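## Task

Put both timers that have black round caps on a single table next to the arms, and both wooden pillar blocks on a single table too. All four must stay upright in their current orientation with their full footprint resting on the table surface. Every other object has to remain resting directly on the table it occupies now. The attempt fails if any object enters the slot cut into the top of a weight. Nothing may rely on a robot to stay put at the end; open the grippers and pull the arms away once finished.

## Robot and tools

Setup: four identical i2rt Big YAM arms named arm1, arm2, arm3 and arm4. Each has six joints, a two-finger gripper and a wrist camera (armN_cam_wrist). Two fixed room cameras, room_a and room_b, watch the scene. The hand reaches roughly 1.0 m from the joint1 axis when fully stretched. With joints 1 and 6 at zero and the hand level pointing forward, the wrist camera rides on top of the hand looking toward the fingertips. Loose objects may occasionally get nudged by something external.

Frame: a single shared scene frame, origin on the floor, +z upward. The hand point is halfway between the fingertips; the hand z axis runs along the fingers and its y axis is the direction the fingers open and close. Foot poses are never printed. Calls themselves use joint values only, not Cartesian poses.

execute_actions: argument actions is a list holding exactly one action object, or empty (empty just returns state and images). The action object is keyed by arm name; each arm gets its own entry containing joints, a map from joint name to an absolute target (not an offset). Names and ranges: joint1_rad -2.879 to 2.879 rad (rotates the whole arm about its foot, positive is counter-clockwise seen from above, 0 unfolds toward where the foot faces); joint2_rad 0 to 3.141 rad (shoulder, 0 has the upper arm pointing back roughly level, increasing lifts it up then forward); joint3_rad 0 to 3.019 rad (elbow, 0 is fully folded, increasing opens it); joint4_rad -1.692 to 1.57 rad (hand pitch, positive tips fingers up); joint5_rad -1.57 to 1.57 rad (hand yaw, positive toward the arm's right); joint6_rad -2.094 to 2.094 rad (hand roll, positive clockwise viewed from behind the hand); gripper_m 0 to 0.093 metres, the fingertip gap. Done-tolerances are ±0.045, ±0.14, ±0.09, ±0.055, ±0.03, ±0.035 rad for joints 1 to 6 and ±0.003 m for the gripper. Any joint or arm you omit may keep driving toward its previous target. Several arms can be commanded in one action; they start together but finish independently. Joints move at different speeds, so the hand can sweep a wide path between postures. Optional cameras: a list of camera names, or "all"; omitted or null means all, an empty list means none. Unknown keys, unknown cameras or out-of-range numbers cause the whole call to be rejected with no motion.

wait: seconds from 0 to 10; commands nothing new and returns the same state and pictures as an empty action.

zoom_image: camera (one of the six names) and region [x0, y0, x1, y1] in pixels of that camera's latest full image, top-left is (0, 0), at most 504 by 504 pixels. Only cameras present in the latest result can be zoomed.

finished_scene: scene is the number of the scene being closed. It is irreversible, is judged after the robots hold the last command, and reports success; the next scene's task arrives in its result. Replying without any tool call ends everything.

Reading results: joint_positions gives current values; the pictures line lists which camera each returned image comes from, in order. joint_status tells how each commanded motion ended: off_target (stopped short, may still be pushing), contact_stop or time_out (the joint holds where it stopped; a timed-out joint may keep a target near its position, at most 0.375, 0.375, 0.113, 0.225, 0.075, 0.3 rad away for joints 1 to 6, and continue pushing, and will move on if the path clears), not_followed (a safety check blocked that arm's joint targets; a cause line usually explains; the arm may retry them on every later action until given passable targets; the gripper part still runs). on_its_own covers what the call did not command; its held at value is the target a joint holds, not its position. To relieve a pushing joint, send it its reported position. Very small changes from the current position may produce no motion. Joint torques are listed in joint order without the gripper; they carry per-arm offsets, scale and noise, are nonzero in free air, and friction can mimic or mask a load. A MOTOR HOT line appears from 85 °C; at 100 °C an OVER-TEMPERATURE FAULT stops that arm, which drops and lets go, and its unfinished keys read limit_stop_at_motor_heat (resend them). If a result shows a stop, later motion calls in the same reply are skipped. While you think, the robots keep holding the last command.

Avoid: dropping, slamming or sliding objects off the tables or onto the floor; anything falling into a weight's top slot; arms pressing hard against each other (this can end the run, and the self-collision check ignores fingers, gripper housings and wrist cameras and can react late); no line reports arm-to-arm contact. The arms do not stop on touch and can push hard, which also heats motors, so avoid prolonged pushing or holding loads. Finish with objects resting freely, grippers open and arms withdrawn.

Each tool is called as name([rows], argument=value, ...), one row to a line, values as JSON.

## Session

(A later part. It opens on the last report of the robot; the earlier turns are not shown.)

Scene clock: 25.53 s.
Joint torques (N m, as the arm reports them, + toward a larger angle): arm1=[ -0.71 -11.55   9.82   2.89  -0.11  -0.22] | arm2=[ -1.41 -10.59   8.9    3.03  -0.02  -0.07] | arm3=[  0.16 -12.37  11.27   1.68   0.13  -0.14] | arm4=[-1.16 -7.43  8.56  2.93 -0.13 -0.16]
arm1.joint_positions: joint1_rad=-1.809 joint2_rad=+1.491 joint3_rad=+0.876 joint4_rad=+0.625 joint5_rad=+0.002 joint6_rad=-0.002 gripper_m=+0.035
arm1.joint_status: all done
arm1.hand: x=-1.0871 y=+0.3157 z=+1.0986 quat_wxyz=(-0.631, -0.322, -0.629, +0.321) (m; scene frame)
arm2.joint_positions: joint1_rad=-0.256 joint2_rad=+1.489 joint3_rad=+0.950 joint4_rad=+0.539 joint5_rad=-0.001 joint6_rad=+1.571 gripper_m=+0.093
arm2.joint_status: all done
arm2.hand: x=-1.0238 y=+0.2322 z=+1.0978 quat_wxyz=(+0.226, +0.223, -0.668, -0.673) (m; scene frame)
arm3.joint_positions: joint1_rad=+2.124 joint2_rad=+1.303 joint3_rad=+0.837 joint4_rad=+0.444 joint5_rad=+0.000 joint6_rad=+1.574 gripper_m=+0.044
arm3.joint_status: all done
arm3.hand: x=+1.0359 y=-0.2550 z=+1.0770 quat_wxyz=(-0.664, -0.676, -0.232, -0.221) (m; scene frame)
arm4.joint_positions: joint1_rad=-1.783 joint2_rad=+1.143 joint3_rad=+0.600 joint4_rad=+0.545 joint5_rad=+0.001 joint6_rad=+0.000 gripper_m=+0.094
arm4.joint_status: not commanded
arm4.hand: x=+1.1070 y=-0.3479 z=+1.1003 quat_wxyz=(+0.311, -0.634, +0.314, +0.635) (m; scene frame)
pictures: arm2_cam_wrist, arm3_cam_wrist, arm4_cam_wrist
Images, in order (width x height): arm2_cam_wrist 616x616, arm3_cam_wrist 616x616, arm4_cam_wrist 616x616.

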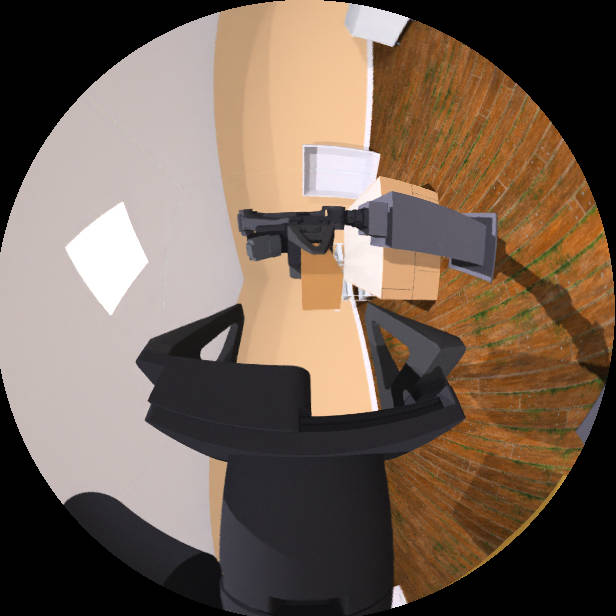

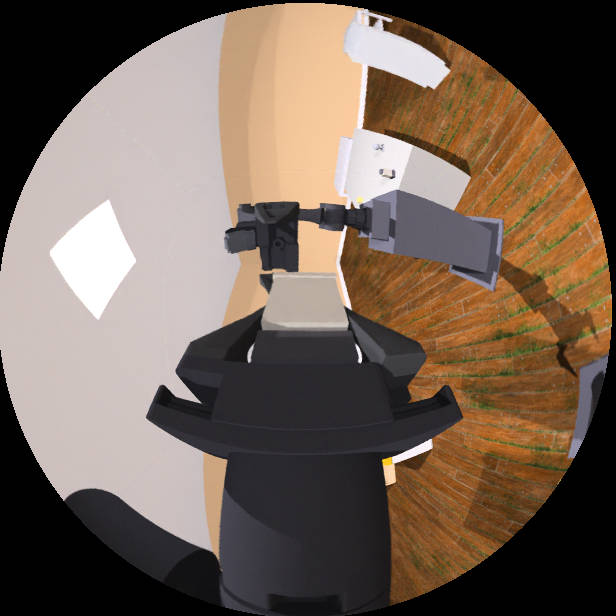

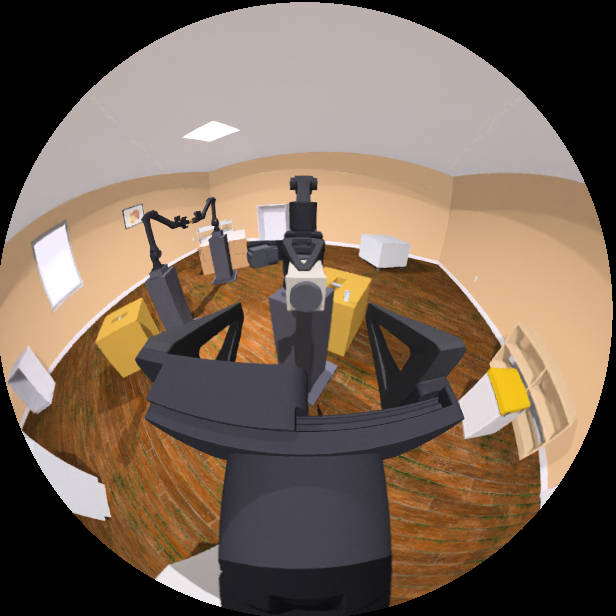

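execute_actions([
  {"arm2":{"joints":{"joint2_rad":1.704,"joint3_rad":1.226,"joint4_rad":0.52}},"arm4":{"joints":{"joint2_rad":1.529,"joint3_rad":0.895,"joint4_rad":0.715}}},
], cameras=["arm1_cam_wrist","arm2_cam_wrist","arm3_cam_wrist","arm4_cam_wrist"])

Scene clock: 27.80 s.
Joint torques (N m, as the arm reports them, + toward a larger angle): arm1=[  0.28 -10.64   9.92   2.92  -0.16  -0.22] | arm2=[ -1.34 -14.62  13.24   1.72  -0.01  -0.08] | arm3=[  0.11 -12.35  11.34   1.72   0.13  -0.14] | arm4=[ -1.13 -12.6   10.27   2.77  -0.13  -0.16]
arm1.joint_positions: joint1_rad=-1.809 joint2_rad=+1.491 joint3_rad=+0.876 joint4_rad=+0.625 joint5_rad=+0.002 joint6_rad=-0.002 gripper_m=+0.035
arm1.joint_status: not commanded
arm1.hand: x=-1.0871 y=+0.3157 z=+1.0986 quat_wxyz=(-0.631, -0.322, -0.629, +0.321) (m; scene frame)
arm2.joint_positions: joint1_rad=-0.256 joint2_rad=+1.714 joint3_rad=+1.177 joint4_rad=+0.529 joint5_rad=-0.001 joint6_rad=+1.572 gripper_m=+0.093
arm2.joint_status: all done
arm2.hand: x=-1.0750 y=+0.3001 z=+1.0792 quat_wxyz=(+0.226, +0.223, -0.671, -0.670) (m; scene frame)
arm3.joint_positions: joint1_rad=+2.124 joint2_rad=+1.303 joint3_rad=+0.837 joint4_rad=+0.444 joint5_rad=+0.000 joint6_rad=+1.574 gripper_m=+0.044
arm3.joint_status: not commanded
arm3.hand: x=+1.0359 y=-0.2550 z=+1.0770 quat_wxyz=(-0.664, -0.676, -0.232, -0.221) (m; scene frame)
arm4.joint_positions: joint1_rad=-1.783 joint2_rad=+1.533 joint3_rad=+0.860 joint4_rad=+0.703 joint5_rad=+0.001 joint6_rad=+0.000 gripper_m=+0.094
arm4.joint_status: all done
arm4.hand: x=+1.0334 y=-0.2526 z=+1.0746 quat_wxyz=(+0.315, -0.625, +0.309, +0.644) (m; scene frame)
pictures: arm1_cam_wrist, arm2_cam_wrist, arm3_cam_wrist, arm4_cam_wrist
Images, in order (width x height): arm1_cam_wrist 616x616, arm2_cam_wrist 616x616, arm3_cam_wrist 616x616, arm4_cam_wrist 616x616.

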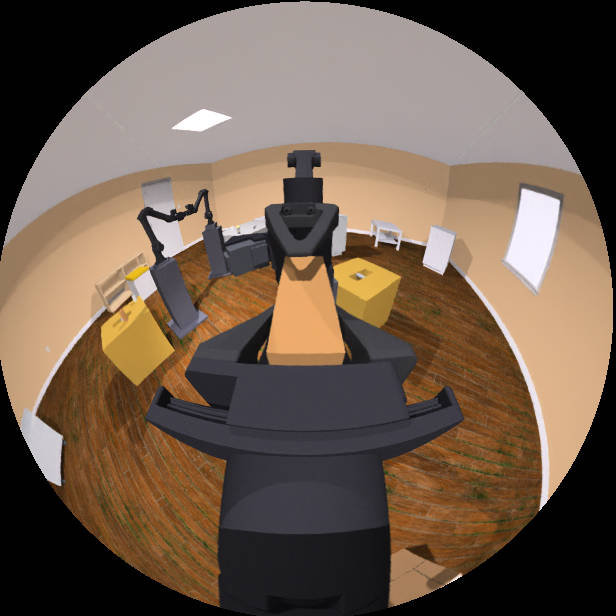

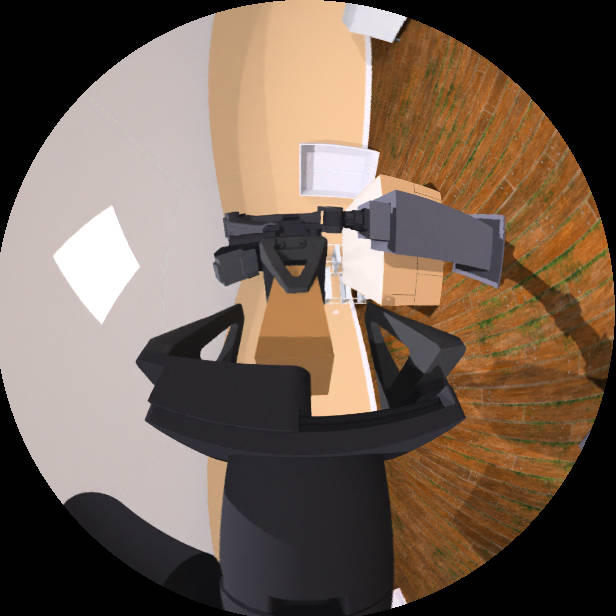

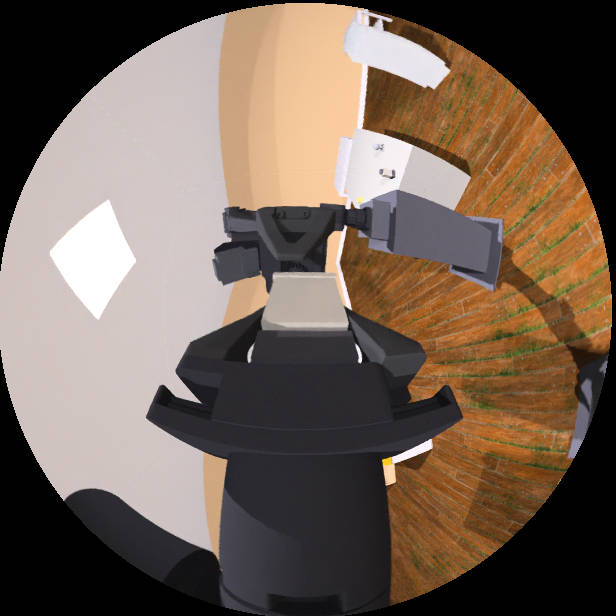

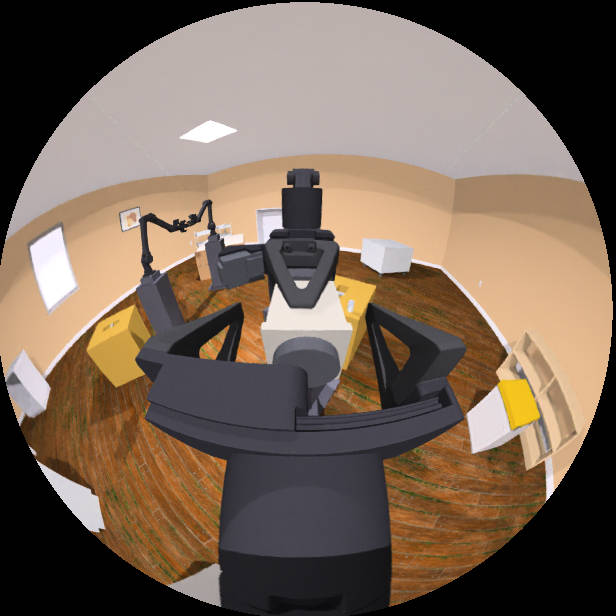

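execute_actions([
  {"arm2":{"joints":{"joint4_rad":0.57,"gripper_m":0.0}},"arm4":{"joints":{"joint4_rad":0.675,"gripper_m":0.0}}},
], cameras=["arm1_cam_wrist","arm3_cam_wrist"])

Scene clock: 28.93 s.
Joint torques (N m, as the arm reports them, + toward a larger angle): arm1=[ -0.74 -11.73  10.05   2.77  -0.09  -0.11] | arm2=[ -1.36 -14.33  13.03   3.17  -0.02  -0.06] | arm3=[  0.19 -12.23  11.32   1.73   0.05  -0.18] | arm4=[ -1.13 -12.64  10.27   1.72  -0.14  -0.16]
arm1.joint_positions: joint1_rad=-1.809 joint2_rad=+1.493 joint3_rad=+0.874 joint4_rad=+0.629 joint5_rad=+0.002 joint6_rad=-0.008 gripper_m=+0.035
arm1.joint_status: not commanded
arm1.hand: x=-1.0872 y=+0.3158 z=+1.0978 quat_wxyz=(-0.630, -0.320, -0.630, +0.323) (m; scene frame)
arm2.joint_positions: joint1_rad=-0.256 joint2_rad=+1.714 joint3_rad=+1.179 joint4_rad=+0.546 joint5_rad=-0.001 joint6_rad=+1.571 gripper_m=+0.035
arm2.joint_status: gripper_m off_target (ended at +0.034, target +0.000); the others done
arm2.hand: x=-1.0752 y=+0.3004 z=+1.0845 quat_wxyz=(+0.227, +0.222, -0.665, -0.676) (m; scene frame)
arm3.joint_positions: joint1_rad=+2.124 joint2_rad=+1.303 joint3_rad=+0.837 joint4_rad=+0.443 joint5_rad=+0.001 joint6_rad=+1.579 gripper_m=+0.044
arm3.joint_status: not commanded
arm3.hand: x=+1.0357 y=-0.2552 z=+1.0769 quat_wxyz=(-0.663, -0.677, -0.230, -0.221) (m; scene frame)
arm4.joint_positions: joint1_rad=-1.783 joint2_rad=+1.533 joint3_rad=+0.860 joint4_rad=+0.685 joint5_rad=+0.001 joint6_rad=+0.001 gripper_m=+0.045
arm4.joint_status: gripper_m off_target (ended at +0.045, target +0.000); the others done
arm4.hand: x=+1.0334 y=-0.2525 z=+1.0703 quat_wxyz=(+0.313, -0.631, +0.312, +0.638) (m; scene frame)
pictures: arm1_cam_wrist, arm3_cam_wrist
Images, in order (width x height): arm1_cam_wrist 616x616, arm3_cam_wrist 616x616.

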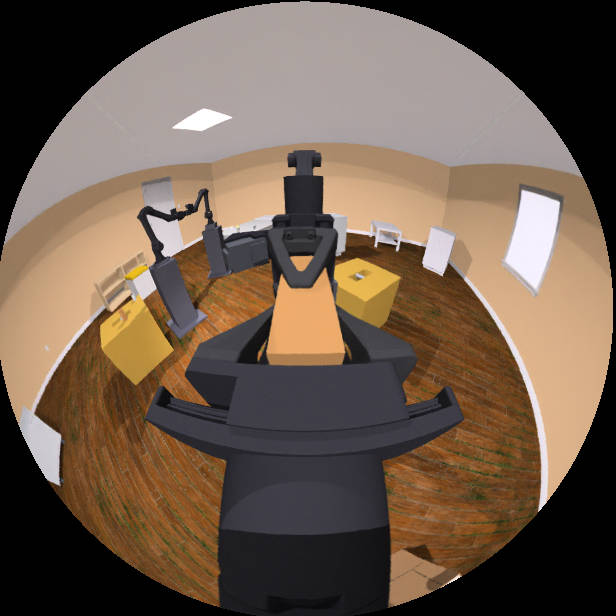

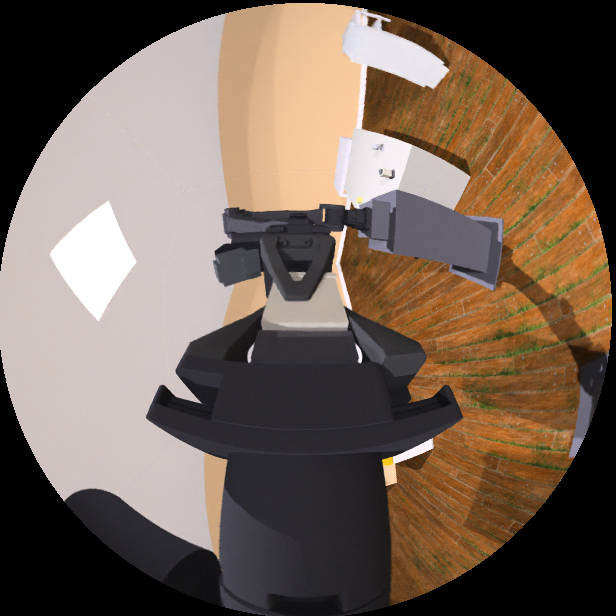

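execute_actions([
  {"arm1":{"joints":{"gripper_m":0.093}},"arm3":{"joints":{"gripper_m":0.093}}},
], cameras=[])

execute_actions([
  {"arm1":{"joints":{"joint2_rad":1.2,"joint3_rad":0.62}},"arm4":{"joints":{"joint2_rad":1.275,"joint3_rad":0.605}}},
], cameras=[])

execute_actions([
  {"arm1":{"joints":{"joint2_rad":0.5,"joint3_rad":0.5,"joint4_rad":0}},"arm2":{"joints":{"joint1_rad":-2.115}},"arm3":{"joints":{"joint1_rad":0.232,"joint6_rad":-0.012}},"arm4":{"joints":{"joint1_rad":0.3,"joint3_rad":0.8,"joint4_rad":-0.6}}},
], cameras=["arm2_cam_wrist","arm3_cam_wrist","arm4_cam_wrist"])

Scene clock: 30.57 s.
Joint torques (N m, as the arm reports them, + toward a larger angle): arm1=[ -0.56 -11.91  10.22   2.78  -0.12  -0.15] | arm2=[ -1.35 -14.36  13.03   3.2   -0.02  -0.07] | arm3=[  0.13 -12.27  11.35   1.72   0.05  -0.19] | arm4=[ -1.11 -12.64  10.32   2.17  -0.15  -0.15]
arm1.joint_positions: joint1_rad=-1.809 joint2_rad=+1.493 joint3_rad=+0.874 joint4_rad=+0.630 joint5_rad=+0.002 joint6_rad=-0.009 gripper_m=+0.093
arm1.joint_status: all done
arm1.hand: x=-1.0872 y=+0.3158 z=+1.0981 quat_wxyz=(-0.630, -0.320, -0.629, +0.323) (m; scene frame)
arm2.joint_positions: joint1_rad=-0.256 joint2_rad=+1.714 joint3_rad=+1.179 joint4_rad=+0.546 joint5_rad=-0.001 joint6_rad=+1.571 gripper_m=+0.035
arm2.joint_status: not commanded
arm2.hand: x=-1.0752 y=+0.3004 z=+1.0845 quat_wxyz=(+0.228, +0.221, -0.665, -0.676) (m; scene frame)
arm3.joint_positions: joint1_rad=+2.124 joint2_rad=+1.302 joint3_rad=+0.837 joint4_rad=+0.443 joint5_rad=+0.001 joint6_rad=+1.579 gripper_m=+0.093
arm3.joint_status: all done
arm3.hand: x=+1.0355 y=-0.2550 z=+1.0775 quat_wxyz=(-0.664, -0.676, -0.230, -0.222) (m; scene frame)
arm4.joint_positions: joint1_rad=-1.783 joint2_rad=+1.533 joint3_rad=+0.860 joint4_rad=+0.676 joint5_rad=+0.001 joint6_rad=+0.000 gripper_m=+0.045
arm4.joint_status: not commanded
arm4.hand: x=+1.0334 y=-0.2525 z=+1.0680 quat_wxyz=(+0.311, -0.634, +0.313, +0.635) (m; scene frame)
pictures: none
No camera images: the call's "cameras" was empty. Leave "cameras" out to get every camera's image.

Scene clock: 31.57 s.
Joint torques (N m, as the arm reports them, + toward a larger angle): arm1=[ 0.23 -6.54  9.91  2.59 -0.13 -0.13] | arm2=[ -1.4  -14.6   13.06   3.18  -0.01  -0.07] | arm3=[  0.11 -12.15  11.36   1.72   0.05  -0.18] | arm4=[-1.17 -7.98  8.55  2.29 -0.14 -0.16]
arm1.joint_positions: joint1_rad=-1.809 joint2_rad=+1.190 joint3_rad=+0.620 joint4_rad=+0.636 joint5_rad=+0.002 joint6_rad=-0.009 gripper_m=+0.093
arm1.joint_status: all done
arm1.hand: x=-1.1497 y=+0.4014 z=+1.1218 quat_wxyz=(-0.647, -0.311, -0.612, +0.332) (m; scene frame)
arm2.joint_positions: joint1_rad=-0.256 joint2_rad=+1.714 joint3_rad=+1.179 joint4_rad=+0.546 joint5_rad=-0.001 joint6_rad=+1.571 gripper_m=+0.035
arm2.joint_status: not commanded
arm2.hand: x=-1.0752 y=+0.3004 z=+1.0845 quat_wxyz=(+0.228, +0.221, -0.665, -0.676) (m; scene frame)
arm3.joint_positions: joint1_rad=+2.124 joint2_rad=+1.302 joint3_rad=+0.837 joint4_rad=+0.443 joint5_rad=+0.001 joint6_rad=+1.579 gripper_m=+0.093
arm3.joint_status: not commanded
arm3.hand: x=+1.0355 y=-0.2550 z=+1.0775 quat_wxyz=(-0.664, -0.676, -0.230, -0.222) (m; scene frame)
arm4.joint_positions: joint1_rad=-1.783 joint2_rad=+1.274 joint3_rad=+0.594 joint4_rad=+0.673 joint5_rad=+0.001 joint6_rad=+0.000 gripper_m=+0.045
arm4.joint_status: all done
arm4.hand: x=+1.0949 y=-0.3324 z=+1.0649 quat_wxyz=(+0.310, -0.637, +0.315, +0.632) (m; scene frame)
pictures: none
No camera images: the call's "cameras" was empty. Leave "cameras" out to get every camera's image.

Scene clock: 33.77 s.
Joint torques (N m, as the arm reports them, + toward a larger angle): arm1=[-0.46  1.   12.84  1.59 -0.14 -0.13] | arm2=[ -0.23 -14.67  13.02   3.15  -0.16  -0.07] | arm3=[ -0.23 -12.1   11.39   1.72   0.08  -0.23] | arm4=[-0.71 -8.66  9.63  1.24 -0.05 -0.14]
arm1.joint_positions: joint1_rad=-1.809 joint2_rad=+0.498 joint3_rad=+0.485 joint4_rad=+0.011 joint5_rad=+0.002 joint6_rad=-0.009 gripper_m=+0.093
arm1.joint_status: all done
arm1.hand: x=-1.2448 y=+0.5316 z=+1.1718 quat_wxyz=(-0.627, -0.322, -0.633, +0.321) (m; scene frame)
arm2.joint_positions: joint1_rad=-2.119 joint2_rad=+1.714 joint3_rad=+1.179 joint4_rad=+0.546 joint5_rad=+0.003 joint6_rad=+1.571 gripper_m=+0.035
arm2.joint_status: all done
arm2.hand: x=+0.0300 y=-0.0265 z=+1.0758 quat_wxyz=(-0.405, -0.406, -0.576, -0.582) (m; scene frame)
arm3.joint_positions: joint1_rad=+0.236 joint2_rad=+1.302 joint3_rad=+0.837 joint4_rad=+0.443 joint5_rad=+0.000 joint6_rad=+0.002 gripper_m=+0.093
arm3.joint_status: all done
arm3.hand: x=+0.1457 y=+0.0144 z=+1.0835 quat_wxyz=(-0.120, -0.701, -0.115, +0.693) (m; scene frame)
arm4.joint_positions: joint1_rad=+0.297 joint2_rad=+1.279 joint3_rad=+0.777 joint4_rad=-0.596 joint5_rad=-0.002 joint6_rad=-0.001 gripper_m=+0.045
arm4.joint_status: all done
arm4.hand: x=+1.2436 y=-1.1351 z=+0.9074 quat_wxyz=(-0.131, -0.811, -0.535, +0.197) (m; scene frame)
pictures: arm2_cam_wrist, arm3_cam_wrist, arm4_cam_wrist
Images, in order (width x height): arm2_cam_wrist 616x616, arm3_cam_wrist 616x616, arm4_cam_wrist 616x616.

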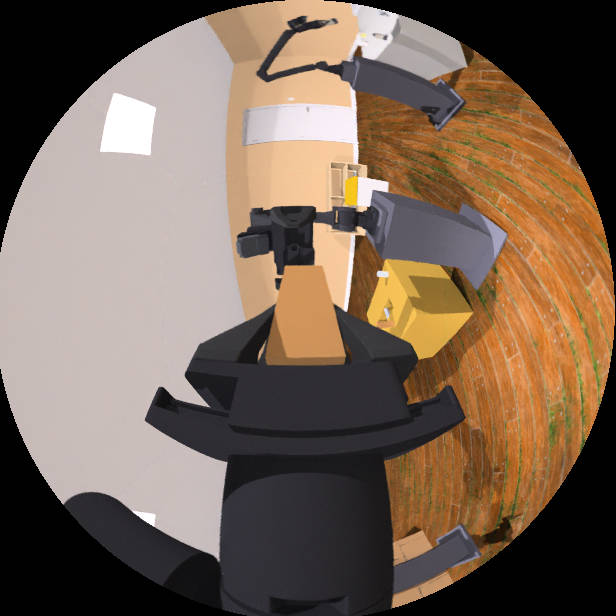

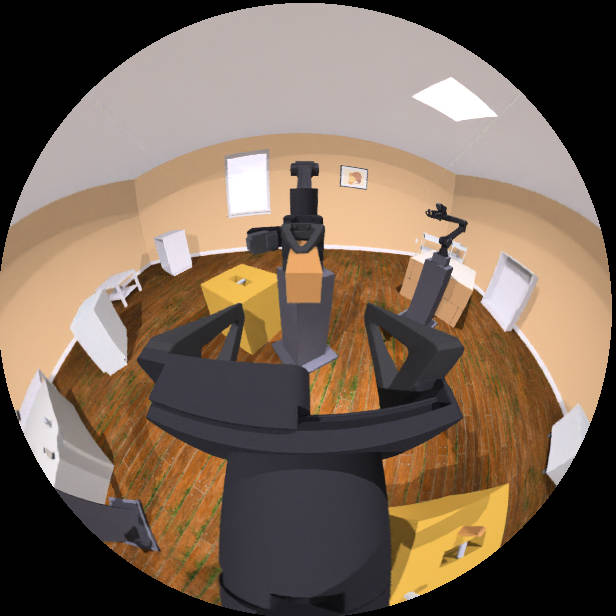

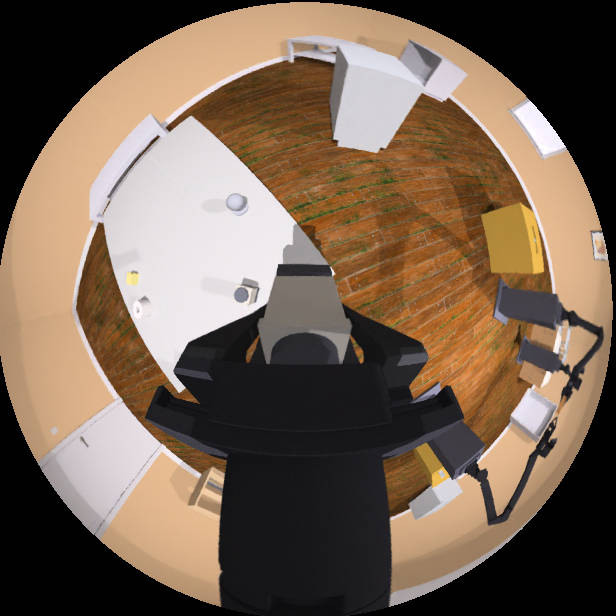

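execute_actions([
  {"arm3":{"joints":{"joint2_rad":1.582,"joint3_rad":1.128,"joint4_rad":0.505}},"arm4":{"joints":{"joint1_rad":0.97,"joint2_rad":2.05,"joint3_rad":1.36,"joint4_rad":-0.85}}},
], cameras=["arm2_cam_wrist","arm3_cam_wrist","arm4_cam_wrist"])

Scene clock: 35.97 s.
Joint torques (N m, as the arm reports them, + toward a larger angle): arm1=[-0.23  0.37 12.63  1.66 -0.13 -0.12] | arm2=[ -0.39 -14.65  13.     3.19  -0.16  -0.07] | arm3=[ -0.14 -15.27  13.29   2.54   0.08  -0.28] | arm4=[ -1.55 -20.19   8.53   0.26  -0.05  -0.13]
arm1.joint_positions: joint1_rad=-1.809 joint2_rad=+0.498 joint3_rad=+0.485 joint4_rad=+0.011 joint5_rad=+0.002 joint6_rad=-0.009 gripper_m=+0.093
arm1.joint_status: not commanded
arm1.hand: x=-1.2448 y=+0.5316 z=+1.1718 quat_wxyz=(-0.627, -0.322, -0.633, +0.321) (m; scene frame)
arm2.joint_positions: joint1_rad=-2.119 joint2_rad=+1.714 joint3_rad=+1.179 joint4_rad=+0.546 joint5_rad=+0.003 joint6_rad=+1.571 gripper_m=+0.035
arm2.joint_status: not commanded
arm2.hand: x=+0.0300 y=-0.0265 z=+1.0758 quat_wxyz=(-0.405, -0.406, -0.576, -0.582) (m; scene frame)
arm3.joint_positions: joint1_rad=+0.236 joint2_rad=+1.582 joint3_rad=+1.087 joint4_rad=+0.488 joint5_rad=+0.000 joint6_rad=+0.002 gripper_m=+0.093
arm3.joint_status: all done
arm3.hand: x=+0.0491 y=-0.0191 z=+1.0731 quat_wxyz=(-0.120, -0.696, -0.115, +0.699) (m; scene frame)
arm4.joint_positions: joint1_rad=+0.978 joint2_rad=+2.070 joint3_rad=+1.325 joint4_rad=-0.845 joint5_rad=-0.001 joint6_rad=-0.002 gripper_m=+0.045
arm4.joint_status: all done
arm4.hand: x=+1.5574 y=-1.2635 z=+0.7224 quat_wxyz=(+0.007, -0.602, -0.798, -0.005) (m; scene frame)
pictures: arm2_cam_wrist, arm3_cam_wrist, arm4_cam_wrist
Images, in order (width x height): arm2_cam_wrist 616x616, arm3_cam_wrist 616x616, arm4_cam_wrist 616x616.

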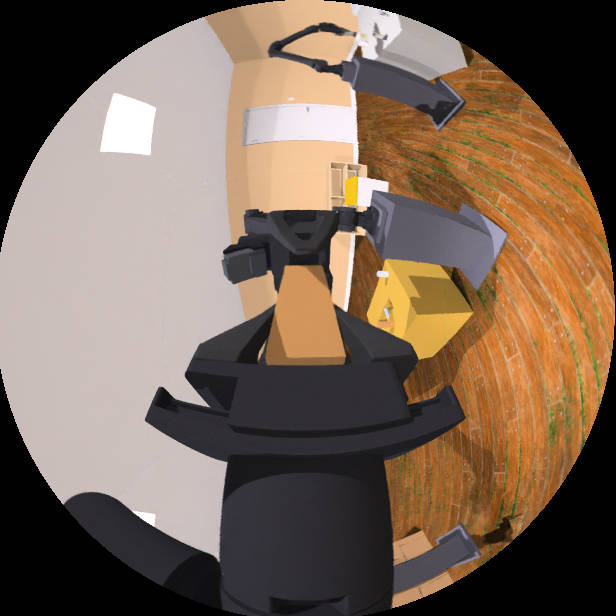

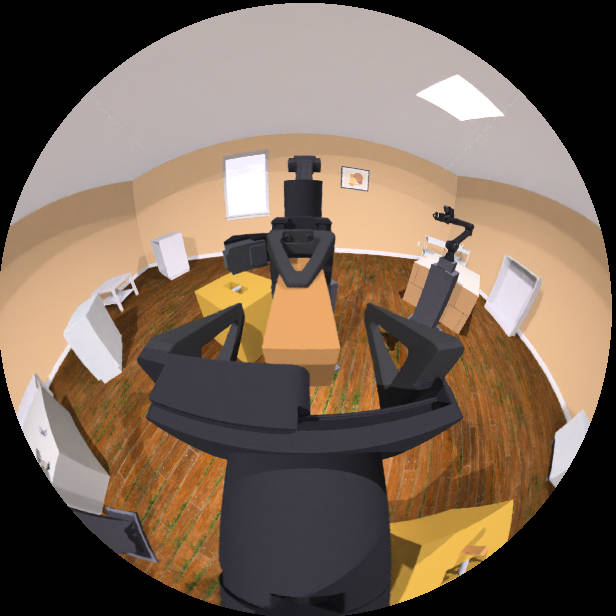

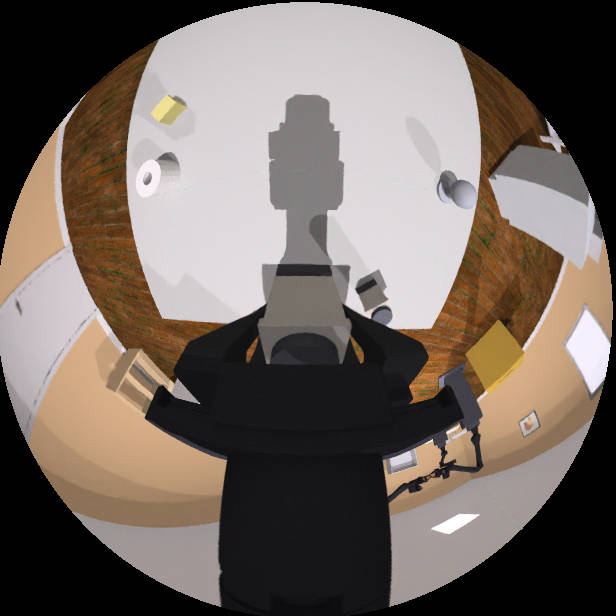

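execute_actions([
  {"arm3":{"joints":{"gripper_m":0.0}},"arm4":{"joints":{"joint1_rad":1.03,"joint2_rad":2.29,"joint3_rad":1.375,"joint4_rad":-0.59}}},
], cameras=["arm4_cam_wrist"])

Scene clock: 37.53 s.
Joint torques (N m, as the arm reports them, + toward a larger angle): arm1=[-0.51  0.15 12.7   1.75 -0.15 -0.12] | arm2=[ -0.53 -14.67  13.01   3.18  -0.05  -0.09] | arm3=[ -0.03 -15.82  13.1    2.63   0.2   -0.27] | arm4=[ -0.92 -21.35   6.36   0.95  -0.08  -0.13]
arm1.joint_positions: joint1_rad=-1.809 joint2_rad=+0.498 joint3_rad=+0.485 joint4_rad=+0.011 joint5_rad=+0.002 joint6_rad=-0.009 gripper_m=+0.093
arm1.joint_status: not commanded
arm1.hand: x=-1.2448 y=+0.5316 z=+1.1718 quat_wxyz=(-0.627, -0.322, -0.633, +0.321) (m; scene frame)
arm2.joint_positions: joint1_rad=-2.118 joint2_rad=+1.714 joint3_rad=+1.179 joint4_rad=+0.546 joint5_rad=+0.000 joint6_rad=+1.573 gripper_m=+0.034
arm2.joint_status: not commanded
arm2.hand: x=+0.0295 y=-0.0250 z=+1.0758 quat_wxyz=(-0.403, -0.405, -0.577, -0.584) (m; scene frame)
arm3.joint_positions: joint1_rad=+0.236 joint2_rad=+1.582 joint3_rad=+1.087 joint4_rad=+0.488 joint5_rad=-0.003 joint6_rad=+0.001 gripper_m=+0.034
arm3.joint_status: gripper_m off_target (ended at +0.034, target +0.000)
arm3.hand: x=+0.0493 y=-0.0196 z=+1.0734 quat_wxyz=(-0.121, -0.696, -0.116, +0.699) (m; scene frame)
arm4.joint_positions: joint1_rad=+1.028 joint2_rad=+2.314 joint3_rad=+1.355 joint4_rad=-0.599 joint5_rad=-0.001 joint6_rad=-0.002 gripper_m=+0.045
arm4.joint_status: all done
arm4.hand: x=+1.5863 y=-1.2672 z=+0.6016 quat_wxyz=(-0.006, -0.582, -0.813, +0.005) (m; scene frame)
pictures: arm4_cam_wrist
Images, in order (width x height): arm4_cam_wrist 616x616.

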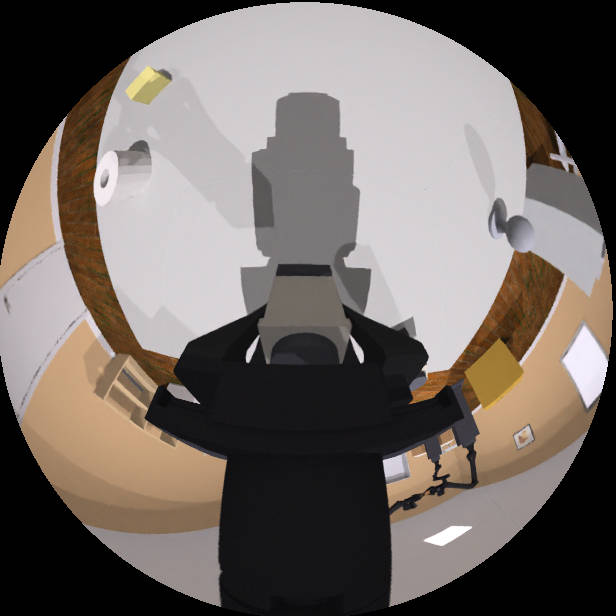

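execute_actions([
  {"arm2":{"joints":{"gripper_m":0.093}},"arm4":{"joints":{"joint2_rad":2.38,"joint4_rad":-0.535}}},
], cameras=["arm4_cam_wrist"])

Scene clock: 38.97 s.
Joint torques (N m, as the arm reports them, + toward a larger angle): arm1=[-0.67  0.49 12.64  1.53 -0.11 -0.12] | arm2=[ -0.57 -14.68  13.02   3.18  -0.05  -0.1 ] | arm3=[ -0.21 -15.77  13.23   2.62   0.2   -0.28] | arm4=[ -0.77 -19.83   6.06   0.84  -0.08  -0.13]
arm1.joint_positions: joint1_rad=-1.809 joint2_rad=+0.498 joint3_rad=+0.485 joint4_rad=+0.011 joint5_rad=+0.002 joint6_rad=-0.009 gripper_m=+0.093
arm1.joint_status: not commanded
arm1.hand: x=-1.2448 y=+0.5316 z=+1.1718 quat_wxyz=(-0.627, -0.322, -0.633, +0.321) (m; scene frame)
arm2.joint_positions: joint1_rad=-2.118 joint2_rad=+1.714 joint3_rad=+1.179 joint4_rad=+0.546 joint5_rad=+0.000 joint6_rad=+1.573 gripper_m=+0.093
arm2.joint_status: all done
arm2.hand: x=+0.0295 y=-0.0250 z=+1.0758 quat_wxyz=(-0.403, -0.406, -0.577, -0.584) (m; scene frame)
arm3.joint_positions: joint1_rad=+0.236 joint2_rad=+1.582 joint3_rad=+1.087 joint4_rad=+0.488 joint5_rad=-0.003 joint6_rad=+0.001 gripper_m=+0.034
arm3.joint_status: not commanded
arm3.hand: x=+0.0493 y=-0.0196 z=+1.0734 quat_wxyz=(-0.121, -0.696, -0.116, +0.699) (m; scene frame)
arm4.joint_positions: joint1_rad=+1.028 joint2_rad=+2.381 joint3_rad=+1.355 joint4_rad=-0.542 joint5_rad=-0.001 joint6_rad=-0.002 gripper_m=+0.045
arm4.joint_status: all done
arm4.hand: x=+1.5834 y=-1.2589 z=+0.5667 quat_wxyz=(-0.002, -0.582, -0.813, +0.003) (m; scene frame)
pictures: arm4_cam_wrist
Images, in order (width x height): arm4_cam_wrist 616x616.

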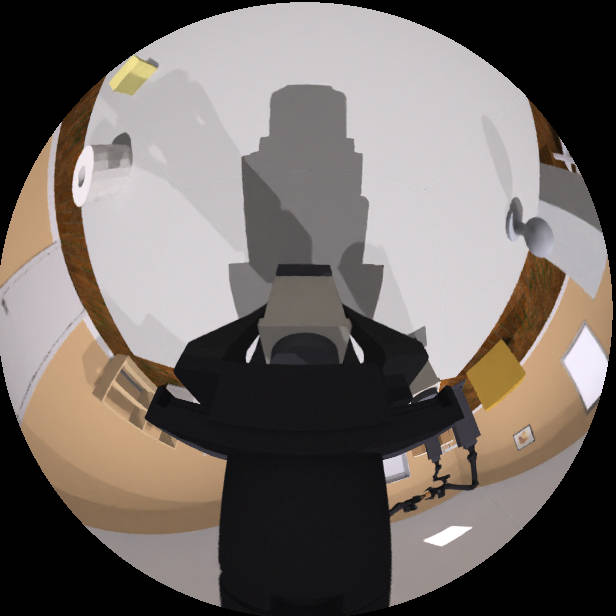

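execute_actions([
  {"arm2":{"joints":{"joint2_rad":1.55,"joint3_rad":1.0}},"arm3":{"joints":{"joint1_rad":-0.1}},"arm4":{"joints":{"joint2_rad":2.422,"joint4_rad":-0.5}}},
], cameras=["arm4_cam_wrist"])

Scene clock: 41.13 s.
Joint torques (N m, as the arm reports them, + toward a larger angle): arm1=[-0.28  0.9  12.72  1.81 -0.12 -0.1 ] | arm2=[ -0.56 -11.39   8.95   3.03  -0.06  -0.09] | arm3=[  1.11 -15.86  13.15   2.63   0.02  -0.27] | arm4=[ -0.79 -18.03   5.76   0.96  -0.11  -0.13]
arm1.joint_positions: joint1_rad=-1.809 joint2_rad=+0.498 joint3_rad=+0.485 joint4_rad=+0.011 joint5_rad=+0.002 joint6_rad=-0.009 gripper_m=+0.093
arm1.joint_status: not commanded
arm1.hand: x=-1.2448 y=+0.5316 z=+1.1718 quat_wxyz=(-0.627, -0.322, -0.633, +0.321) (m; scene frame)
arm2.joint_positions: joint1_rad=-2.118 joint2_rad=+1.547 joint3_rad=+0.998 joint4_rad=+0.550 joint5_rad=+0.000 joint6_rad=+1.573 gripper_m=+0.093
arm2.joint_status: all done
arm2.hand: x=-0.0316 y=-0.0476 z=+1.0842 quat_wxyz=(-0.401, -0.408, -0.580, -0.581) (m; scene frame)
arm3.joint_positions: joint1_rad=-0.111 joint2_rad=+1.582 joint3_rad=+1.087 joint4_rad=+0.488 joint5_rad=+0.002 joint6_rad=+0.000 gripper_m=+0.034
arm3.joint_status: all done
arm3.hand: x=+0.0120 y=+0.2117 z=+1.0716 quat_wxyz=(+0.002, -0.706, +0.009, +0.708) (m; scene frame)
arm4.joint_positions: joint1_rad=+1.028 joint2_rad=+2.405 joint3_rad=+1.356 joint4_rad=-0.509 joint5_rad=+0.000 joint6_rad=-0.002 gripper_m=+0.045
arm4.joint_status: all done
arm4.hand: x=+1.5832 y=-1.2589 z=+0.5543 quat_wxyz=(-0.005, -0.582, -0.813, +0.006) (m; scene frame)
pictures: arm4_cam_wrist
Images, in order (width x height): arm4_cam_wrist 616x616.

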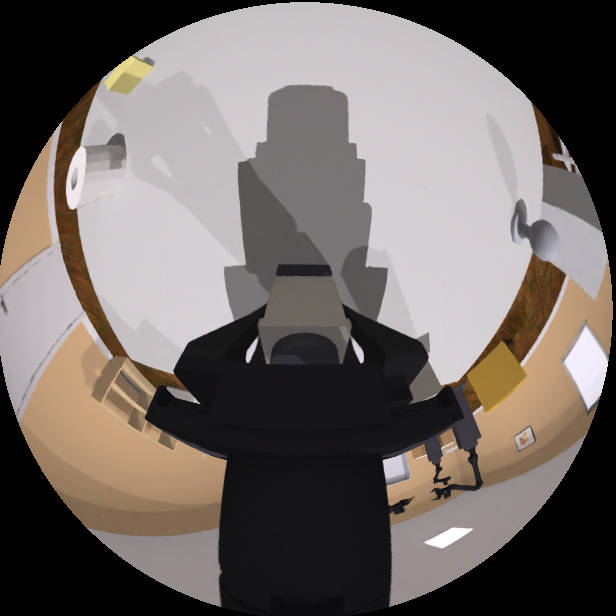

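About 8 mm to go.

execute_actions([
  {"arm2":{"joints":{"joint2_rad":0.5,"joint3_rad":0.5,"joint4_rad":0,"joint6_rad":0}},"arm3":{"joints":{"joint1_rad":-1.25,"joint2_rad":1.69,"joint3_rad":1.2,"joint4_rad":-1.055}},"arm4":{"joints":{"joint2_rad":2.44}}},
], cameras=["arm3_cam_wrist","arm4_cam_wrist","room_a"])

Scene clock: 44.17 s.
Joint torques (N m, as the arm reports them, + toward a larger angle): arm1=[-0.28  0.4  12.61  1.61 -0.13 -0.11] | arm2=[-0.55  0.24 10.11  1.6  -0.06 -0.26] | arm3=[  0.1  -16.06  10.53  -0.35  -0.03  -0.26] | arm4=[ -0.78 -16.54   5.75   0.96  -0.11  -0.13]
arm1.joint_positions: joint1_rad=-1.809 joint2_rad=+0.498 joint3_rad=+0.485 joint4_rad=+0.011 joint5_rad=+0.002 joint6_rad=-0.009 gripper_m=+0.093
arm1.joint_status: not commanded
arm1.hand: x=-1.2448 y=+0.5316 z=+1.1718 quat_wxyz=(-0.627, -0.322, -0.633, +0.321) (m; scene frame)
arm2.joint_positions: joint1_rad=-2.118 joint2_rad=+0.499 joint3_rad=+0.500 joint4_rad=+0.013 joint5_rad=+0.000 joint6_rad=+0.015 gripper_m=+0.093
arm2.joint_status: all done
arm2.hand: x=-0.3153 y=-0.1528 z=+1.1496 quat_wxyz=(-0.698, +0.117, -0.694, -0.132) (m; scene frame)
arm3.joint_positions: joint1_rad=-1.246 joint2_rad=+1.693 joint3_rad=+1.171 joint4_rad=-1.043 joint5_rad=+0.003 joint6_rad=-0.001 gripper_m=+0.034
arm3.joint_status: all done
arm3.hand: x=+0.4944 y=+0.6265 z=+0.7998 quat_wxyz=(-0.004, -0.840, +0.543, +0.003) (m; scene frame)
arm4.joint_positions: joint1_rad=+1.028 joint2_rad=+2.405 joint3_rad=+1.356 joint4_rad=-0.509 joint5_rad=+0.000 joint6_rad=-0.002 gripper_m=+0.045
arm4.joint_status: all done
arm4.hand: x=+1.5832 y=-1.2589 z=+0.5543 quat_wxyz=(-0.005, -0.582, -0.813, +0.006) (m; scene frame)
pictures: arm3_cam_wrist, arm4_cam_wrist, room_a
Images, in order (width x height): arm3_cam_wrist 616x616, arm4_cam_wrist 616x616, room_a 896x504.

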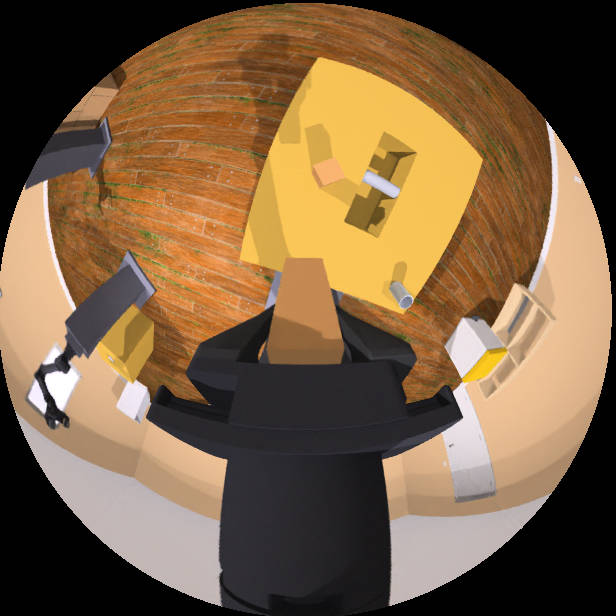

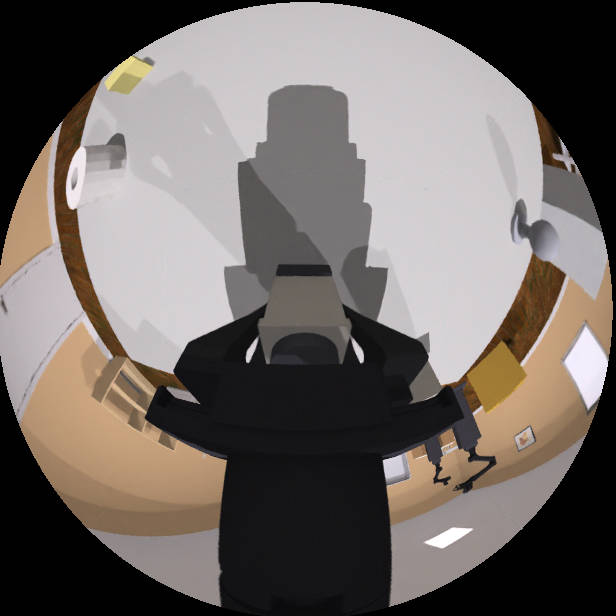

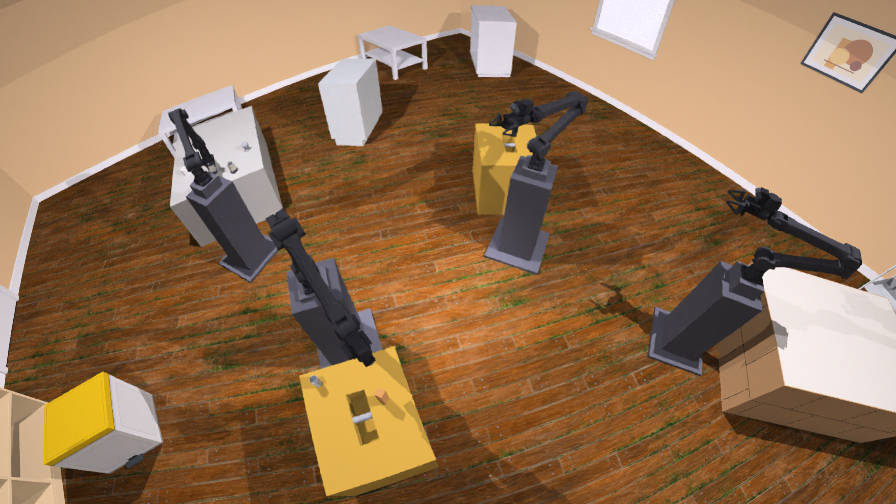

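execute_actions([
  {"arm3":{"joints":{"joint1_rad":-1.2,"joint2_rad":1.98,"joint3_rad":1.02,"joint4_rad":-0.567}},"arm4":{"joints":{"joint2_rad":2.41,"gripper_m":0.093}}},
], cameras=["arm3_cam_wrist","arm4_cam_wrist"])

Scene clock: 46.17 s.
Joint torques (N m, as the arm reports them, + toward a larger angle): arm1=[-0.5   0.89 12.8   1.64 -0.11 -0.13] | arm2=[-0.65  0.22 10.1   1.57 -0.06 -0.27] | arm3=[  1.04 -18.14   6.91   0.69  -0.03  -0.26] | arm4=[ -0.77 -19.03   5.79   0.96  -0.11  -0.13]
arm1.joint_positions: joint1_rad=-1.809 joint2_rad=+0.498 joint3_rad=+0.485 joint4_rad=+0.011 joint5_rad=+0.002 joint6_rad=-0.009 gripper_m=+0.093
arm1.joint_status: not commanded
arm1.hand: x=-1.2448 y=+0.5316 z=+1.1718 quat_wxyz=(-0.627, -0.322, -0.633, +0.321) (m; scene frame)
arm2.joint_positions: joint1_rad=-2.118 joint2_rad=+0.499 joint3_rad=+0.500 joint4_rad=+0.013 joint5_rad=+0.000 joint6_rad=+0.014 gripper_m=+0.093
arm2.joint_status: not commanded
arm2.hand: x=-0.3153 y=-0.1528 z=+1.1496 quat_wxyz=(-0.698, +0.117, -0.694, -0.132) (m; scene frame)
arm3.joint_positions: joint1_rad=-1.207 joint2_rad=+1.994 joint3_rad=+1.000 joint4_rad=-0.579 joint5_rad=+0.003 joint6_rad=-0.001 gripper_m=+0.034
arm3.joint_status: all done
arm3.hand: x=+0.4858 y=+0.5982 z=+0.6198 quat_wxyz=(-0.006, -0.850, +0.526, -0.001) (m; scene frame)
arm4.joint_positions: joint1_rad=+1.028 joint2_rad=+2.405 joint3_rad=+1.356 joint4_rad=-0.508 joint5_rad=+0.000 joint6_rad=-0.002 gripper_m=+0.093
arm4.joint_status: all done
arm4.hand: x=+1.5833 y=-1.2591 z=+0.5543 quat_wxyz=(-0.006, -0.582, -0.813, +0.006) (m; scene frame)
pictures: arm3_cam_wrist, arm4_cam_wrist
Images, in order (width x height): arm3_cam_wrist 616x616, arm4_cam_wrist 616x616.

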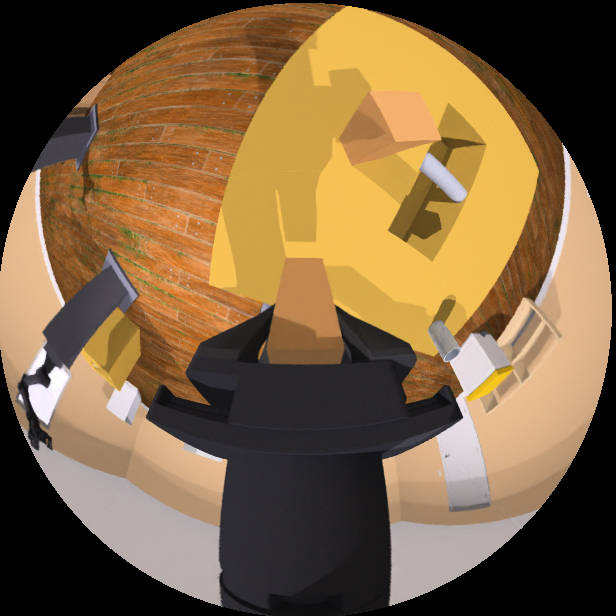

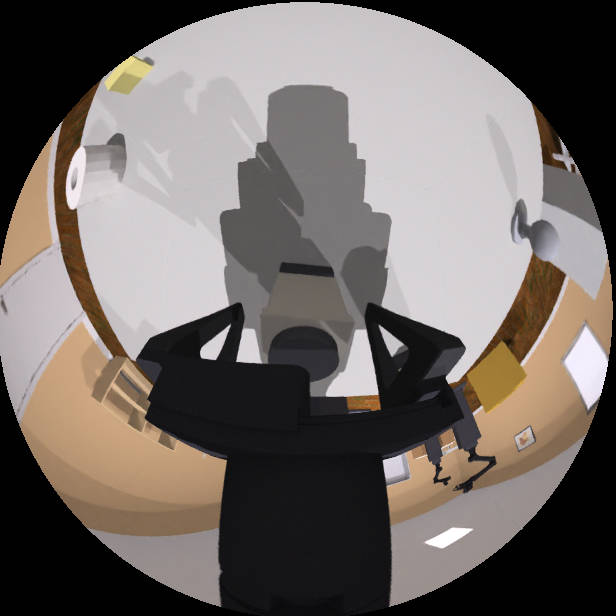

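execute_actions([
  {"arm3":{"joints":{"joint2_rad":2.09,"joint4_rad":-0.478}},"arm4":{"joints":{"joint2_rad":2.2,"joint4_rad":-0.72}}},
], cameras=["arm3_cam_wrist"])

zoom_image(camera="arm3_cam_wrist", region=[240, 210, 380, 330])

Scene clock: 48.27 s.
Joint torques (N m, as the arm reports them, + toward a larger angle): arm1=[-0.06  0.28 12.68  1.75 -0.15 -0.14] | arm2=[-0.71  0.2  10.11  1.6  -0.05 -0.26] | arm3=[  1.02 -16.68   5.85   0.74  -0.03  -0.26] | arm4=[ -0.78 -17.52   6.67   0.28  -0.11  -0.13]
arm1.joint_positions: joint1_rad=-1.809 joint2_rad=+0.498 joint3_rad=+0.485 joint4_rad=+0.011 joint5_rad=+0.002 joint6_rad=-0.009 gripper_m=+0.093
arm1.joint_status: not commanded
arm1.hand: x=-1.2448 y=+0.5316 z=+1.1718 quat_wxyz=(-0.627, -0.322, -0.633, +0.321) (m; scene frame)
arm2.joint_positions: joint1_rad=-2.118 joint2_rad=+0.499 joint3_rad=+0.500 joint4_rad=+0.013 joint5_rad=+0.000 joint6_rad=+0.014 gripper_m=+0.093
arm2.joint_status: not commanded
arm2.hand: x=-0.3153 y=-0.1528 z=+1.1496 quat_wxyz=(-0.698, +0.117, -0.694, -0.132) (m; scene frame)
arm3.joint_positions: joint1_rad=-1.207 joint2_rad=+2.091 joint3_rad=+1.004 joint4_rad=-0.490 joint5_rad=+0.003 joint6_rad=-0.001 gripper_m=+0.034
arm3.joint_status: all done
arm3.hand: x=+0.4862 y=+0.5964 z=+0.5795 quat_wxyz=(-0.007, -0.850, +0.526, -0.002) (m; scene frame)
arm4.joint_positions: joint1_rad=+1.028 joint2_rad=+2.181 joint3_rad=+1.363 joint4_rad=-0.713 joint5_rad=+0.000 joint6_rad=-0.002 gripper_m=+0.093
arm4.joint_status: all done
arm4.hand: x=+1.5912 y=-1.2815 z=+0.6748 quat_wxyz=(-0.017, -0.582, -0.813, +0.014) (m; scene frame)
pictures: arm3_cam_wrist
Images, in order (width x height): arm3_cam_wrist 616x616.

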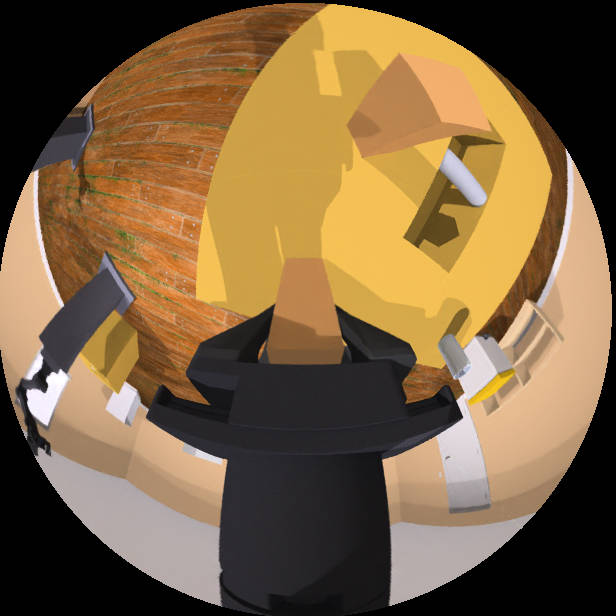

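Region (240, 210, 380, 330) of arm3_cam_wrist's 616x616 image, scaled by 3.600, with more detail than that image has; it fills the top 432 rows of this view, and the rest is white.

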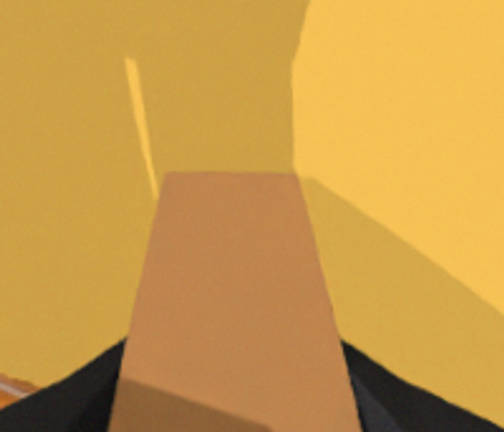

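execute_actions([
  {"arm3":{"joints":{"joint2_rad":2.13,"joint4_rad":-0.46}}},
], cameras=["arm3_cam_wrist"])

zoom_image(camera="arm3_cam_wrist", region=[240, 210, 380, 330])

Scene clock: 49.27 s.
Joint torques (N m, as the arm reports them, + toward a larger angle): arm1=[-0.59  0.83 12.72  1.68 -0.17 -0.13] | arm2=[-0.6   0.11 10.12  1.59 -0.05 -0.26] | arm3=[  0.76 -14.53   5.5    0.69   0.02  -0.26] | arm4=[ -0.78 -17.55   6.74   0.28  -0.11  -0.13]
arm1.joint_positions: joint1_rad=-1.809 joint2_rad=+0.498 joint3_rad=+0.485 joint4_rad=+0.011 joint5_rad=+0.002 joint6_rad=-0.009 gripper_m=+0.093
arm1.joint_status: not commanded
arm1.hand: x=-1.2448 y=+0.5316 z=+1.1718 quat_wxyz=(-0.627, -0.322, -0.633, +0.321) (m; scene frame)
arm2.joint_positions: joint1_rad=-2.118 joint2_rad=+0.499 joint3_rad=+0.500 joint4_rad=+0.013 joint5_rad=+0.000 joint6_rad=+0.014 gripper_m=+0.093
arm2.joint_status: not commanded
arm2.hand: x=-0.3153 y=-0.1528 z=+1.1496 quat_wxyz=(-0.698, +0.117, -0.694, -0.132) (m; scene frame)
arm3.joint_positions: joint1_rad=-1.207 joint2_rad=+2.105 joint3_rad=+1.006 joint4_rad=-0.471 joint5_rad=+0.002 joint6_rad=-0.001 gripper_m=+0.034
arm3.joint_status: all done
arm3.hand: x=+0.4850 y=+0.5981 z=+0.5741 quat_wxyz=(-0.005, -0.850, +0.526, +0.002) (m; scene frame)
arm4.joint_positions: joint1_rad=+1.028 joint2_rad=+2.181 joint3_rad=+1.363 joint4_rad=-0.713 joint5_rad=+0.000 joint6_rad=-0.002 gripper_m=+0.093
arm4.joint_status: not commanded
arm4.hand: x=+1.5912 y=-1.2815 z=+0.6748 quat_wxyz=(-0.017, -0.582, -0.813, +0.014) (m; scene frame)
pictures: arm3_cam_wrist
Images, in order (width x height): arm3_cam_wrist 616x616.

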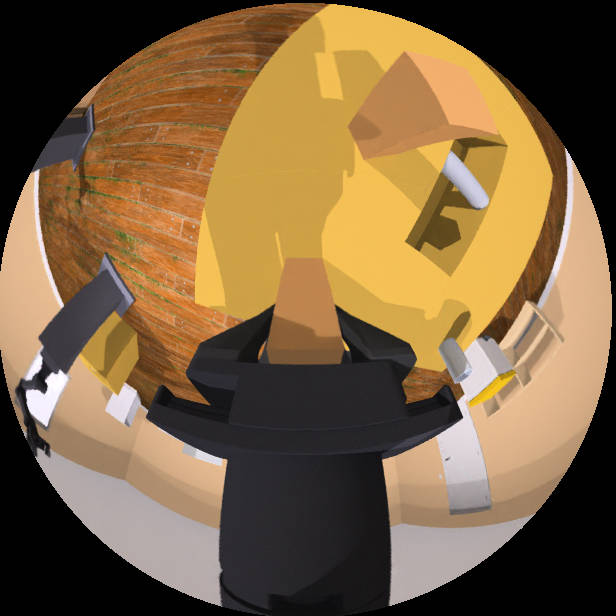

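Region (240, 210, 380, 330) of arm3_cam_wrist's 616x616 image, scaled by 3.600, with more detail than that image has; it fills the top 432 rows of this view, and the rest is white.

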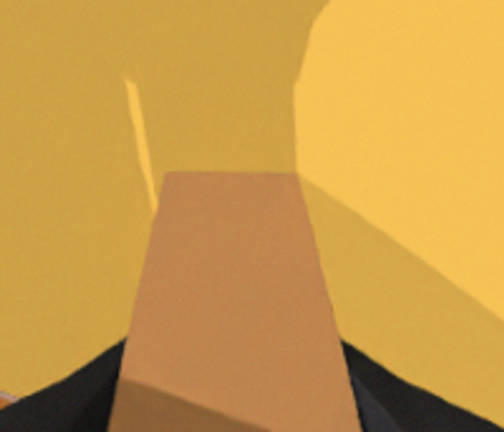

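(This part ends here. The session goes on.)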